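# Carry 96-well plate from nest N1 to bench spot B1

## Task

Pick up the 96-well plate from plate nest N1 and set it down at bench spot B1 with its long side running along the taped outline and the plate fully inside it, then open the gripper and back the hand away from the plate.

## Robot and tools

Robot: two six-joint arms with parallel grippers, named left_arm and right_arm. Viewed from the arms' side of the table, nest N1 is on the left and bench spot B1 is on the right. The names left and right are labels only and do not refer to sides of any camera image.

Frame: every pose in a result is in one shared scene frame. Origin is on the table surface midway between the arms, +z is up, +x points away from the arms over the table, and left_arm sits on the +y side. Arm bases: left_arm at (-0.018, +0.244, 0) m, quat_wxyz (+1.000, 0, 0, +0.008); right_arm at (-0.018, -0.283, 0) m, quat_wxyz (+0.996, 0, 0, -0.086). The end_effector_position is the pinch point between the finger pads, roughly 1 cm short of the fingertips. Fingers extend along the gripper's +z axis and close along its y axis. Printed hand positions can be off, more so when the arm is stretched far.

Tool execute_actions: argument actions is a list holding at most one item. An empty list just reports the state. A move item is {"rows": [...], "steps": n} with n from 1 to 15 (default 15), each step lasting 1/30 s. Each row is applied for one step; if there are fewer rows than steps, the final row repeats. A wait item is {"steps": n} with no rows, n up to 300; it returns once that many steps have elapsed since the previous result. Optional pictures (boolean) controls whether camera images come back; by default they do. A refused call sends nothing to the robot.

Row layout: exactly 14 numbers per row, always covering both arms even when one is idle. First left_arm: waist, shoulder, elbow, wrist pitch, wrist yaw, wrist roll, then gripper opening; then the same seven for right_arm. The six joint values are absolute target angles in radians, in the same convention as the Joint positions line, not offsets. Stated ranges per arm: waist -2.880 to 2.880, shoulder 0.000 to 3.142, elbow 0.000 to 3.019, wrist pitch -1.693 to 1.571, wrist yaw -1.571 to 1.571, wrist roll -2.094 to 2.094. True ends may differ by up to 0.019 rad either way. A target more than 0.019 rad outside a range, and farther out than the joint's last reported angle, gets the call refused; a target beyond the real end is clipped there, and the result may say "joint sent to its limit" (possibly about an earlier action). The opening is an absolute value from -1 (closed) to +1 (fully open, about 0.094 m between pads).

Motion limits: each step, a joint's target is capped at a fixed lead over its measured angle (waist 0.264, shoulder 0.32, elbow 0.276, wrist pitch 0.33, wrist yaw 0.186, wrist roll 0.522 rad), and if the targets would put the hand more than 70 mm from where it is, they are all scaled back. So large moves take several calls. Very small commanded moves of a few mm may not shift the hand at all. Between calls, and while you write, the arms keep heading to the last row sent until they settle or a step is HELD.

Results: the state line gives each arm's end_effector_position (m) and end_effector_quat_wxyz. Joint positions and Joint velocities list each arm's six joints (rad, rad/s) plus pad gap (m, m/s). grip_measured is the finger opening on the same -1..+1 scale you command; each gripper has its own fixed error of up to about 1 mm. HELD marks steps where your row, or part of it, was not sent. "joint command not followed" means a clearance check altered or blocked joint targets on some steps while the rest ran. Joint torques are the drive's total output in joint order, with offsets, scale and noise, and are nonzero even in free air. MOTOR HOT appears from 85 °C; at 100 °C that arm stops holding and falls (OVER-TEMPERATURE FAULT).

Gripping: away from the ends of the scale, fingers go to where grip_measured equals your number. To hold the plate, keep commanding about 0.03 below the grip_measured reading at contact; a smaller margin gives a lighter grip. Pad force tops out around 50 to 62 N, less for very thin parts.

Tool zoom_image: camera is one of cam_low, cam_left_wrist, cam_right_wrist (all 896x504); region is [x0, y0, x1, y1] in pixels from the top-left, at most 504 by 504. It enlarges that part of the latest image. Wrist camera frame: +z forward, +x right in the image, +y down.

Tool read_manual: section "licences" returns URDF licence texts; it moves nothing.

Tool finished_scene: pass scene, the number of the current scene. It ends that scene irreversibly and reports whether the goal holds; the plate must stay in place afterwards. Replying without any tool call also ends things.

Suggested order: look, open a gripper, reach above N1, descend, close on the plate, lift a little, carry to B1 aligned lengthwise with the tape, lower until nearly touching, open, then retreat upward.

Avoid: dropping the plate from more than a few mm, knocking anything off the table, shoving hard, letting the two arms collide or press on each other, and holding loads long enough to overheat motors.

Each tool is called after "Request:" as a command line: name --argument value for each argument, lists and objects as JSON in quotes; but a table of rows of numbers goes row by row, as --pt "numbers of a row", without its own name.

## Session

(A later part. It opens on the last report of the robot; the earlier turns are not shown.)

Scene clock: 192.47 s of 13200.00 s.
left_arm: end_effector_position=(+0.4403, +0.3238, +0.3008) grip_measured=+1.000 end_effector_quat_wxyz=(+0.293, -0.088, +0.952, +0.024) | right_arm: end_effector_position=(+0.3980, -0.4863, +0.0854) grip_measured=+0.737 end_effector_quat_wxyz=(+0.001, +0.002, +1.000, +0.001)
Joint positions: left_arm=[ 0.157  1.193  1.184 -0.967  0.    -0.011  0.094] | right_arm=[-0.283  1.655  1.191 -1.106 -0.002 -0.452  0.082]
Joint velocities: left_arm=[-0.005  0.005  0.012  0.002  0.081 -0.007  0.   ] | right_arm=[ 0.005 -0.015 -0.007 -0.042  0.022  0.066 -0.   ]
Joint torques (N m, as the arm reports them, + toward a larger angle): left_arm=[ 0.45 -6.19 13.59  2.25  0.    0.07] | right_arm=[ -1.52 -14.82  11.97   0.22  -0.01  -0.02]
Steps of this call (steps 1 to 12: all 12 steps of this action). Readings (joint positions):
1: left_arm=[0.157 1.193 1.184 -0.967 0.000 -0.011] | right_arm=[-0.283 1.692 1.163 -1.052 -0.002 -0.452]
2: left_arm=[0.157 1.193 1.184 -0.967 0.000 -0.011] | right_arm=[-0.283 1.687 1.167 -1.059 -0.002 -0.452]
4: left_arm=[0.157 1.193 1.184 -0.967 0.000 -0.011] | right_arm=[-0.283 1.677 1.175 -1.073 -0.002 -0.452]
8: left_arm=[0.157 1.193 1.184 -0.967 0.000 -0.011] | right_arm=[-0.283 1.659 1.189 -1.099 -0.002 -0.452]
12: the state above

Request:
execute_actions --actions '[{"rows":[[0.15,1.2,1.22,-0.95,0,0,1,-0.28,1.645,1.233,-1.110,0,-0.450,0.70],[0.15,1.2,1.22,-0.95,0,0,1,-0.2695,1.657,1.234,-1.101,0,-0.4375,0.70],[0.15,1.2,1.22,-0.95,0,0,1,-0.2627,1.667,1.235,-1.093,0,-0.4307,0.70],[0.15,1.2,1.22,-0.95,0,0,1,-0.2531,1.668,1.236,-1.093,0,-0.4211,0.70],[0.15,1.2,1.22,-0.95,0,0,1,-0.2409,1.669,1.238,-1.093,0,-0.4089,0.70],[0.15,1.2,1.22,-0.95,0,0,1,-0.2262,1.671,1.240,-1.092,0,-0.3942,0.70],[0.15,1.2,1.22,-0.95,0,0,1,-0.2089,1.673,1.243,-1.092,0,-0.3769,0.70],[0.15,1.2,1.22,-0.95,0,0,1,-0.1893,1.675,1.246,-1.092,0,-0.3573,0.70],[0.15,1.2,1.22,-0.95,0,0,1,-0.1674,1.678,1.249,-1.091,0,-0.3354,0.70],[0.15,1.2,1.22,-0.95,0,0,1,-0.1434,1.682,1.252,-1.091,0,-0.3114,0.70],[0.15,1.2,1.22,-0.95,0,0,1,-0.1173,1.686,1.256,-1.090,0,-0.2853,0.70],[0.15,1.2,1.22,-0.95,0,0,1,-0.0893,1.690,1.260,-1.090,0,-0.2573,0.70],[0.15,1.2,1.22,-0.95,0,0,1,-0.0598,1.694,1.265,-1.089,0,-0.2278,0.70],[0.15,1.2,1.22,-0.95,0,0,1,-0.0285,1.699,1.2695,-1.088,0,-0.1965,0.70],[0.15,1.2,1.22,-0.95,0,0,1,0.0041,1.704,1.274,-1.088,0,-0.1639,0.70]],"steps":15}]' --pictures false

Request:
execute_actions --actions '[{"rows":[[0.15,1.2,1.22,-0.95,0,0,1,0.0379,1.7095,1.279,-1.087,0,-0.1301,0.70],[0.15,1.2,1.22,-0.95,0,0,1,0.0727,1.715,1.2845,-1.086,0,-0.0953,0.70],[0.15,1.2,1.22,-0.95,0,0,1,0.1083,1.721,1.290,-1.085,0,-0.0597,0.70],[0.15,1.2,1.22,-0.95,0,0,1,0.1445,1.727,1.295,-1.0845,0,-0.0235,0.70],[0.15,1.2,1.22,-0.95,0,0,1,0.1811,1.733,1.3005,-1.084,0,0.0131,0.70],[0.15,1.2,1.22,-0.95,0,0,1,0.218,1.739,1.306,-1.083,0,0.05,0.70],[0.15,1.2,1.22,-0.95,0,0,1,0.2549,1.7456,1.3115,-1.082,0,0.0869,0.70],[0.15,1.2,1.22,-0.95,0,0,1,0.2915,1.752,1.317,-1.081,0,0.1235,0.70],[0.15,1.2,1.22,-0.95,0,0,1,0.3277,1.758,1.322,-1.080,0,0.1597,0.70],[0.15,1.2,1.22,-0.95,0,0,1,0.3633,1.7647,1.3275,-1.079,0,0.1953,0.70],[0.15,1.2,1.22,-0.95,0,0,1,0.3981,1.771,1.3327,-1.078,0,0.2301,0.70],[0.15,1.2,1.22,-0.95,0,0,1,0.4319,1.777,1.3377,-1.0775,0,0.2639,0.70],[0.15,1.2,1.22,-0.95,0,0,1,0.4645,1.783,1.3425,-1.077,0,0.2965,0.70],[0.15,1.2,1.22,-0.95,0,0,1,0.4958,1.789,1.347,-1.076,0,0.3278,0.70],[0.15,1.2,1.22,-0.95,0,0,1,0.5253,1.7945,1.3515,-1.075,0,0.3573,0.70]],"steps":15}]' --pictures false

Request:
execute_actions --actions '[{"rows":[[0.15,1.2,1.22,-0.95,0,0,1,0.5533,1.800,1.3557,-1.074,0,0.3853,0.70],[0.15,1.2,1.22,-0.95,0,0,1,0.5794,1.805,1.3595,-1.0735,0,0.4114,0.70],[0.15,1.2,1.22,-0.95,0,0,1,0.6034,1.810,1.363,-1.073,0,0.4354,0.70],[0.15,1.2,1.22,-0.95,0,0,1,0.6253,1.814,1.366,-1.072,0,0.4573,0.70],[0.15,1.2,1.22,-0.95,0,0,1,0.6449,1.8185,1.369,-1.0716,0,0.4769,0.70],[0.15,1.2,1.22,-0.95,0,0,1,0.6622,1.822,1.372,-1.071,0,0.4942,0.70],[0.15,1.2,1.22,-0.95,0,0,1,0.6769,1.8256,1.374,-1.0706,0,0.5089,0.70],[0.15,1.2,1.22,-0.95,0,0,1,0.6891,1.8286,1.376,-1.070,0,0.5211,0.70],[0.15,1.2,1.22,-0.95,0,0,1,0.6987,1.831,1.377,-1.070,0,0.5307,0.70],[0.15,1.2,1.22,-0.95,0,0,1,0.7055,1.833,1.378,-1.0695,0,0.5375,0.70],[0.15,1.2,1.22,-0.95,0,0,1,0.7096,1.835,1.379,-1.069,0,0.5416,0.70],[0.15,1.2,1.22,-0.95,0,0,1,0.711,1.836,1.379,-1.069,0,0.543,0.70],[0.15,1.2,1.22,-0.95,0,0,1,0.711,1.837,1.379,-1.069,0,0.543,0.70]],"steps":15}]' --pictures false

Request:
execute_actions --actions '[{"steps":10}]'

Scene clock: 279.90 s of 13200.00 s.
left_arm: end_effector_position=(+0.4403, +0.3238, +0.3008) grip_measured=+1.000 end_effector_quat_wxyz=(+0.293, -0.088, +0.952, +0.024) | right_arm: end_effector_position=(+0.4431, -0.3997, +0.0835) grip_measured=+0.737 end_effector_quat_wxyz=(+0.004, -0.015, +1.000, -0.001)
Joint positions: left_arm=[ 0.157  1.193  1.184 -0.967  0.    -0.011  0.094] | right_arm=[-0.076  1.682  1.22  -1.101 -0.001 -0.279  0.082]
Joint velocities: left_arm=[-0.005 -0.024 -0.012  0.007 -0.066  0.066  0.   ] | right_arm=[ 0.972  0.142  0.159  0.022  0.007  0.711 -0.   ]
Joint torques (N m, as the arm reports them, + toward a larger angle): left_arm=[ 0.58 -6.02 13.64  2.17  0.    0.09] | right_arm=[  0.62 -12.72  12.23   1.14  -0.03   0.11]
Steps of this call (steps 1 to 15: the robot went on to your last target; steps 16 to 90: nothing new was sent; then 83.93 s passed at rest; steps 91 to 105: all 15 steps of this action). Readings (joint positions):
91: left_arm=[0.157 1.193 1.184 -0.967 0.000 -0.011] | right_arm=[-0.283 1.655 1.191 -1.108 -0.002 -0.452]
92: left_arm=[0.157 1.193 1.184 -0.967 0.000 -0.011] | right_arm=[-0.283 1.655 1.191 -1.108 -0.002 -0.451]
94: left_arm=[0.157 1.193 1.184 -0.967 0.000 -0.011] | right_arm=[-0.280 1.655 1.191 -1.108 -0.002 -0.445]
98: left_arm=[0.157 1.193 1.184 -0.967 0.000 -0.011] | right_arm=[-0.250 1.656 1.192 -1.106 -0.001 -0.413]
105: the state above

Scene clock: 280.40 s of 13200.00 s.
left_arm: end_effector_position=(+0.4403, +0.3238, +0.3008) grip_measured=+1.000 end_effector_quat_wxyz=(+0.293, -0.088, +0.952, +0.024) | right_arm: end_effector_position=(+0.4676, -0.1345, +0.0680) grip_measured=+0.737 end_effector_quat_wxyz=(+0.005, -0.044, +0.999, +0.002)
Joint positions: left_arm=[ 0.157  1.193  1.184 -0.967  0.    -0.011  0.094] | right_arm=[ 0.469  1.773  1.3   -1.087 -0.001  0.209  0.082]
Joint velocities: left_arm=[-0.005 -0.005 -0.012 -0.002 -0.066 -0.037  0.   ] | right_arm=[ 0.991  0.181  0.125  0.017 -0.007  0.901 -0.001]
Joint torques (N m, as the arm reports them, + toward a larger angle): left_arm=[ 0.75 -6.1  13.58  2.3   0.    0.06] | right_arm=[ -1.08 -14.04  12.14   1.02   0.02   0.11]
Steps of this call (steps 1 to 15: all 15 steps of this action). Readings (joint positions):
1: left_arm=[0.157 1.193 1.184 -0.967 0.000 -0.011] | right_arm=[-0.042 1.687 1.226 -1.099 -0.001 -0.253]
2: left_arm=[0.157 1.193 1.184 -0.967 0.000 -0.011] | right_arm=[-0.007 1.692 1.231 -1.099 -0.001 -0.225]
4: left_arm=[0.157 1.193 1.184 -0.967 0.000 -0.011] | right_arm=[0.066 1.704 1.242 -1.096 -0.001 -0.164]
8: left_arm=[0.157 1.193 1.184 -0.967 0.000 -0.011] | right_arm=[0.217 1.729 1.264 -1.093 -0.001 -0.031]
15: the state above

Scene clock: 280.90 s of 13200.00 s.
left_arm: end_effector_position=(+0.4403, +0.3238, +0.3008) grip_measured=+1.000 end_effector_quat_wxyz=(+0.293, -0.088, +0.952, +0.024) | right_arm: end_effector_position=(+0.4243, -0.0132, +0.0530) grip_measured=+0.737 end_effector_quat_wxyz=(-0.002, -0.019, +1.000, -0.001)
Joint positions: left_arm=[ 0.157  1.193  1.184 -0.967  0.    -0.011  0.094] | right_arm=[ 0.721  1.824  1.33  -1.082 -0.001  0.51   0.082]
Joint velocities: left_arm=[ 0.005 -0.005 -0.002  0.017  0.022  0.066  0.   ] | right_arm=[-0.015  0.024 -0.017  0.002 -0.022  0.154  0.   ]
Joint torques (N m, as the arm reports them, + toward a larger angle): left_arm=[ 0.5  -5.75 13.59  2.23 -0.01  0.08] | right_arm=[ -1.59 -14.37  12.47   1.1    0.04   0.14]
Steps of this call (steps 1 to 15: all 15 steps of this action). Readings (joint positions):
1: left_arm=[0.157 1.193 1.184 -0.967 0.000 -0.011] | right_arm=[0.502 1.779 1.305 -1.086 -0.001 0.241]
2: left_arm=[0.157 1.193 1.184 -0.967 0.000 -0.011] | right_arm=[0.532 1.785 1.308 -1.085 -0.001 0.272]
4: left_arm=[0.157 1.193 1.184 -0.967 0.000 -0.011] | right_arm=[0.588 1.794 1.316 -1.084 -0.001 0.330]
8: left_arm=[0.157 1.193 1.184 -0.967 0.000 -0.011] | right_arm=[0.673 1.811 1.326 -1.083 -0.001 0.425]
15: the state above

Scene clock: 281.23 s of 13200.00 s.
left_arm: end_effector_position=(+0.4403, +0.3238, +0.3008) grip_measured=+1.000 end_effector_quat_wxyz=(+0.293, -0.088, +0.952, +0.024) | right_arm: end_effector_position=(+0.4247, -0.0139, +0.0527) grip_measured=+0.737 end_effector_quat_wxyz=(-0.003, -0.007, +1.000, -0.001)
Joint positions: left_arm=[ 0.157  1.193  1.184 -0.967  0.    -0.011  0.094] | right_arm=[ 0.719  1.825  1.33  -1.082 -0.001  0.533  0.082]
Joint velocities: left_arm=[-0.005 -0.005  0.012 -0.022 -0.081  0.037  0.   ] | right_arm=[-0.005 -0.015 -0.017  0.002  0.051  0.081 -0.   ]
Joint torques (N m, as the arm reports them, + toward a larger angle): left_arm=[ 0.42 -5.87 13.65  2.25  0.01  0.07] | right_arm=[ -1.24 -14.5   12.4    1.12   0.05   0.12]
Steps of this call (steps 1 to 10: the robot went on to your last target). Readings (joint positions):
1: left_arm=[0.157 1.193 1.184 -0.967 0.000 -0.011] | right_arm=[0.720 1.825 1.330 -1.082 -0.001 0.515]
2: left_arm=[0.157 1.193 1.184 -0.967 0.000 -0.011] | right_arm=[0.719 1.825 1.330 -1.082 -0.001 0.519]
4: left_arm=[0.157 1.193 1.184 -0.967 0.000 -0.011] | right_arm=[0.719 1.825 1.330 -1.082 -0.001 0.525]
8: left_arm=[0.157 1.193 1.184 -0.967 0.000 -0.011] | right_arm=[0.719 1.825 1.330 -1.082 -0.001 0.531]
10: the state above

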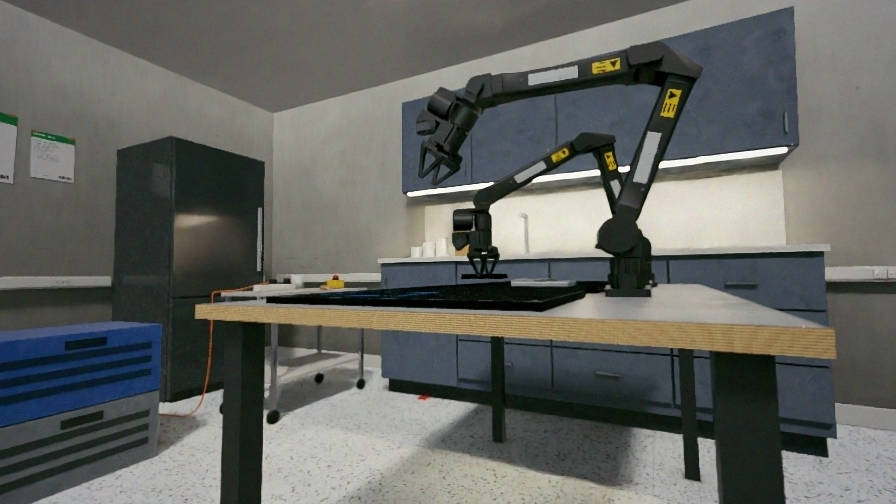

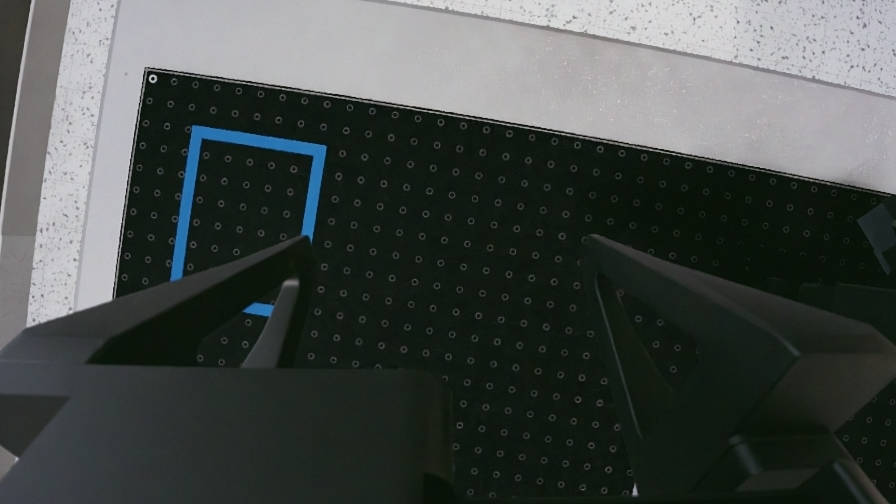

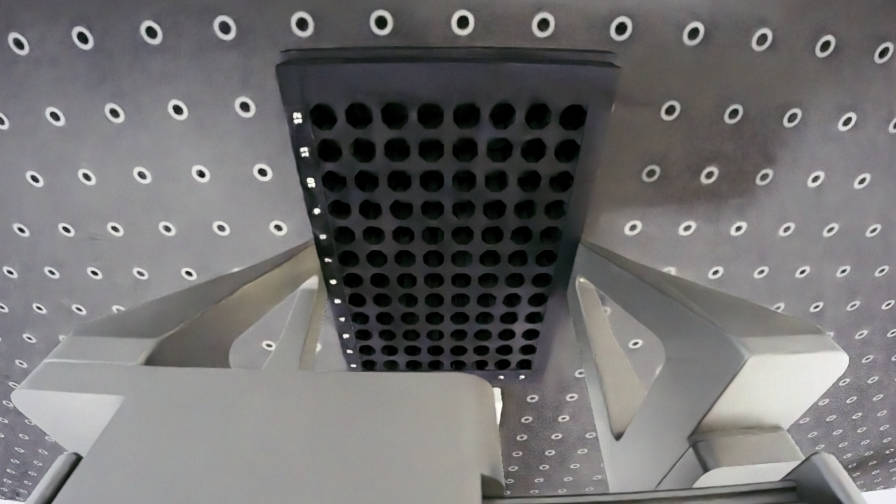

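Request:
execute_actions --actions '[{"rows":[[0.15,1.2,1.22,-0.95,0,0,1,0.711,1.840,1.379,-1.065,0,0.548,0.70],[0.15,1.2,1.22,-0.95,0,0,1,0.711,1.844,1.379,-1.060,0,0.553,0.70],[0.15,1.2,1.22,-0.95,0,0,1,0.711,1.848,1.379,-1.055,0,0.557,0.70],[0.15,1.2,1.22,-0.95,0,0,1,0.711,1.852,1.379,-1.050,0,0.559,0.70],[0.15,1.2,1.22,-0.95,0,0,1,0.711,1.856,1.379,-1.046,0,0.559,0.70],[0.15,1.2,1.22,-0.95,0,0,1,0.711,1.860,1.379,-1.042,0,0.559,0.70],[0.15,1.2,1.22,-0.95,0,0,1,0.711,1.864,1.379,-1.038,0,0.559,0.70],[0.15,1.2,1.22,-0.95,0,0,1,0.711,1.868,1.379,-1.034,0,0.559,0.70],[0.15,1.2,1.22,-0.95,0,0,1,0.711,1.871,1.379,-1.030,0,0.559,0.70],[0.15,1.2,1.22,-0.95,0,0,1,0.711,1.874,1.379,-1.027,0,0.559,0.70],[0.15,1.2,1.22,-0.95,0,0,1,0.711,1.876,1.379,-1.024,0,0.559,0.70],[0.15,1.2,1.22,-0.95,0,0,1,0.711,1.878,1.379,-1.022,0,0.559,0.70],[0.15,1.2,1.22,-0.95,0,0,1,0.711,1.879,1.379,-1.021,0,0.559,0.70],[0.15,1.2,1.22,-0.95,0,0,1,0.711,1.880,1.379,-1.020,0,0.559,0.70]],"steps":15}]' --pictures false

Request:
execute_actions --actions '[{"steps":10}]' --pictures false

Scene clock: 297.17 s of 13200.00 s.
left_arm: end_effector_position=(+0.4403, +0.3238, +0.3008) grip_measured=+1.000 end_effector_quat_wxyz=(+0.293, -0.088, +0.952, +0.024) | right_arm: end_effector_position=(+0.4328, -0.0090, +0.0318) grip_measured=+0.737 end_effector_quat_wxyz=(+0.000, +0.002, +1.000, +0.001)
Joint positions: left_arm=[ 0.157  1.193  1.184 -0.967  0.    -0.011  0.094] | right_arm=[ 0.719  1.87   1.335 -1.035 -0.001  0.55   0.082]
Joint velocities: left_arm=[ 0.015 -0.005  0.002  0.007  0.037  0.022  0.   ] | right_arm=[-0.015  0.054 -0.002  0.042 -0.007  0.037  0.001]
Joint torques (N m, as the arm reports them, + toward a larger angle): left_arm=[ 0.68 -6.05 13.63  2.25  0.01  0.06] | right_arm=[ -1.45 -15.54  11.86   1.23   0.05   0.14]
Steps of this call (steps 1 to 30: the robot went on to your last target; steps 31 to 90: nothing new was sent; then 12.43 s passed at rest; steps 91 to 105: all 15 steps of this action). Readings (joint positions):
91: left_arm=[0.157 1.193 1.184 -0.967 0.000 -0.011] | right_arm=[0.719 1.825 1.330 -1.081 -0.001 0.536]
92: left_arm=[0.157 1.193 1.184 -0.967 0.000 -0.011] | right_arm=[0.719 1.825 1.330 -1.080 -0.001 0.538]
94: left_arm=[0.157 1.193 1.184 -0.967 0.000 -0.011] | right_arm=[0.719 1.827 1.331 -1.073 -0.001 0.542]
98: left_arm=[0.157 1.193 1.184 -0.967 0.000 -0.011] | right_arm=[0.719 1.841 1.334 -1.055 -0.001 0.547]
105: the state above

Scene clock: 297.50 s of 13200.00 s.
left_arm: end_effector_position=(+0.4403, +0.3238, +0.3008) grip_measured=+1.000 end_effector_quat_wxyz=(+0.293, -0.088, +0.952, +0.024) | right_arm: end_effector_position=(+0.4330, -0.0089, +0.0305) grip_measured=+0.737 end_effector_quat_wxyz=(-0.000, +0.002, +1.000, +0.000)
Joint positions: left_arm=[ 0.157  1.193  1.184 -0.967  0.    -0.011  0.094] | right_arm=[ 0.719  1.872  1.335 -1.033 -0.001  0.551  0.082]
Joint velocities: left_arm=[-0.005 -0.015 -0.007 -0.012  0.007 -0.022  0.   ] | right_arm=[-0.005  0.015  0.007 -0.002 -0.022 -0.007  0.   ]
Joint torques (N m, as the arm reports them, + toward a larger angle): left_arm=[ 0.69 -5.93 13.65  2.19  0.    0.06] | right_arm=[ -1.28 -15.22  11.87   1.18   0.06   0.14]
Steps of this call (steps 1 to 10: the robot went on to your last target). Readings (joint positions):
1: left_arm=[0.157 1.193 1.184 -0.967 0.000 -0.011] | right_arm=[0.719 1.871 1.335 -1.034 -0.001 0.550]
2: left_arm=[0.157 1.193 1.184 -0.967 0.000 -0.011] | right_arm=[0.719 1.872 1.335 -1.034 -0.001 0.550]
4: left_arm=[0.157 1.193 1.184 -0.967 0.000 -0.011] | right_arm=[0.719 1.872 1.335 -1.034 -0.001 0.551]
8: left_arm=[0.157 1.193 1.184 -0.967 0.000 -0.011] | right_arm=[0.719 1.872 1.335 -1.033 -0.001 0.551]
10: the state above

Request:
execute_actions --actions '[{"rows":[[0.15,1.2,1.22,-0.95,0,0,1,0.711,1.882,1.379,-1.020,0,0.559,0.70],[0.15,1.2,1.22,-0.95,0,0,1,0.711,1.884,1.379,-1.020,0,0.559,0.70],[0.15,1.2,1.22,-0.95,0,0,1,0.711,1.886,1.379,-1.019,0,0.559,0.70],[0.15,1.2,1.22,-0.95,0,0,1,0.711,1.888,1.379,-1.018,0,0.559,0.70],[0.15,1.2,1.22,-0.95,0,0,1,0.711,1.890,1.379,-1.017,0,0.559,0.70]],"steps":15}]'

Scene clock: 303.53 s of 13200.00 s.
left_arm: end_effector_position=(+0.4403, +0.3238, +0.3008) grip_measured=+1.000 end_effector_quat_wxyz=(+0.293, -0.088, +0.952, +0.024) | right_arm: end_effector_position=(+0.4333, -0.0087, +0.0301) grip_measured=+0.737 end_effector_quat_wxyz=(+0.000, +0.002, +1.000, +0.001)
Joint positions: left_arm=[ 0.157  1.193  1.184 -0.967  0.    -0.011  0.094] | right_arm=[ 0.719  1.873  1.335 -1.031 -0.001  0.551  0.082]
Joint velocities: left_arm=[-0.005 -0.005 -0.002 -0.007 -0.022  0.022  0.   ] | right_arm=[-0.005 -0.024  0.002 -0.007 -0.037  0.007 -0.   ]
Joint torques (N m, as the arm reports them, + toward a larger angle): left_arm=[ 0.75 -6.22 13.68  2.29 -0.01  0.07] | right_arm=[ -1.32 -14.52  11.79   1.18   0.06   0.14]
Steps of this call (steps 1 to 15: the robot went on to your last target; steps 16 to 90: nothing new was sent; then 2.53 s passed at rest; steps 91 to 105: all 15 steps of this action). Readings (joint positions):
91: left_arm=[0.157 1.193 1.184 -0.967 0.000 -0.011] | right_arm=[0.719 1.872 1.335 -1.033 -0.001 0.551]
92: left_arm=[0.157 1.193 1.184 -0.967 0.000 -0.011] | right_arm=[0.719 1.872 1.335 -1.033 -0.001 0.551]
94: left_arm=[0.157 1.193 1.184 -0.967 0.000 -0.011] | right_arm=[0.719 1.872 1.335 -1.033 -0.001 0.551]
98: left_arm=[0.157 1.193 1.184 -0.967 0.000 -0.011] | right_arm=[0.719 1.873 1.335 -1.031 -0.001 0.551]
105: the state above

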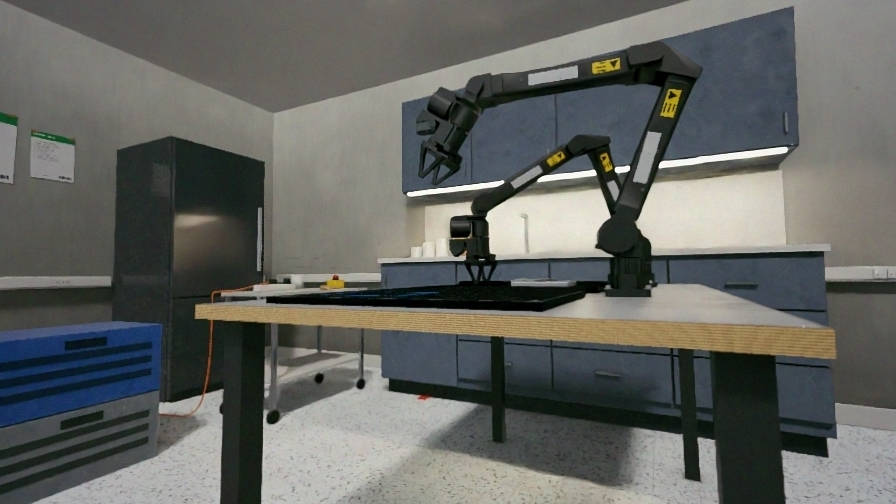

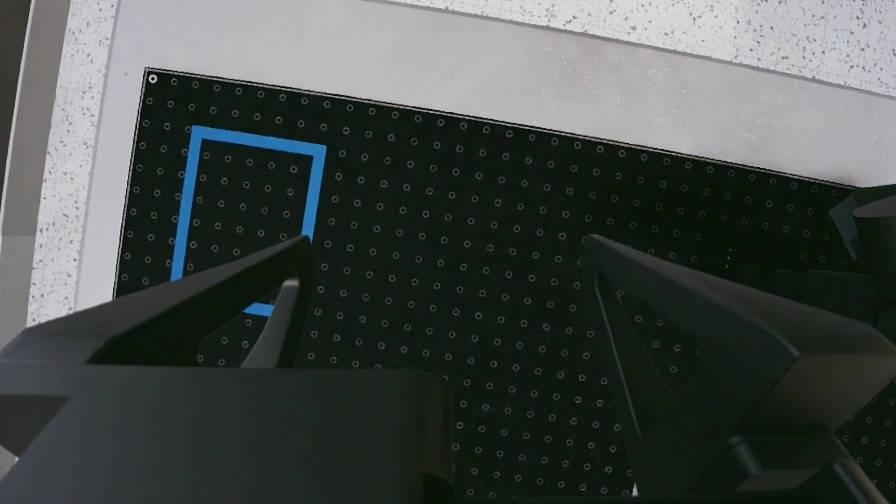

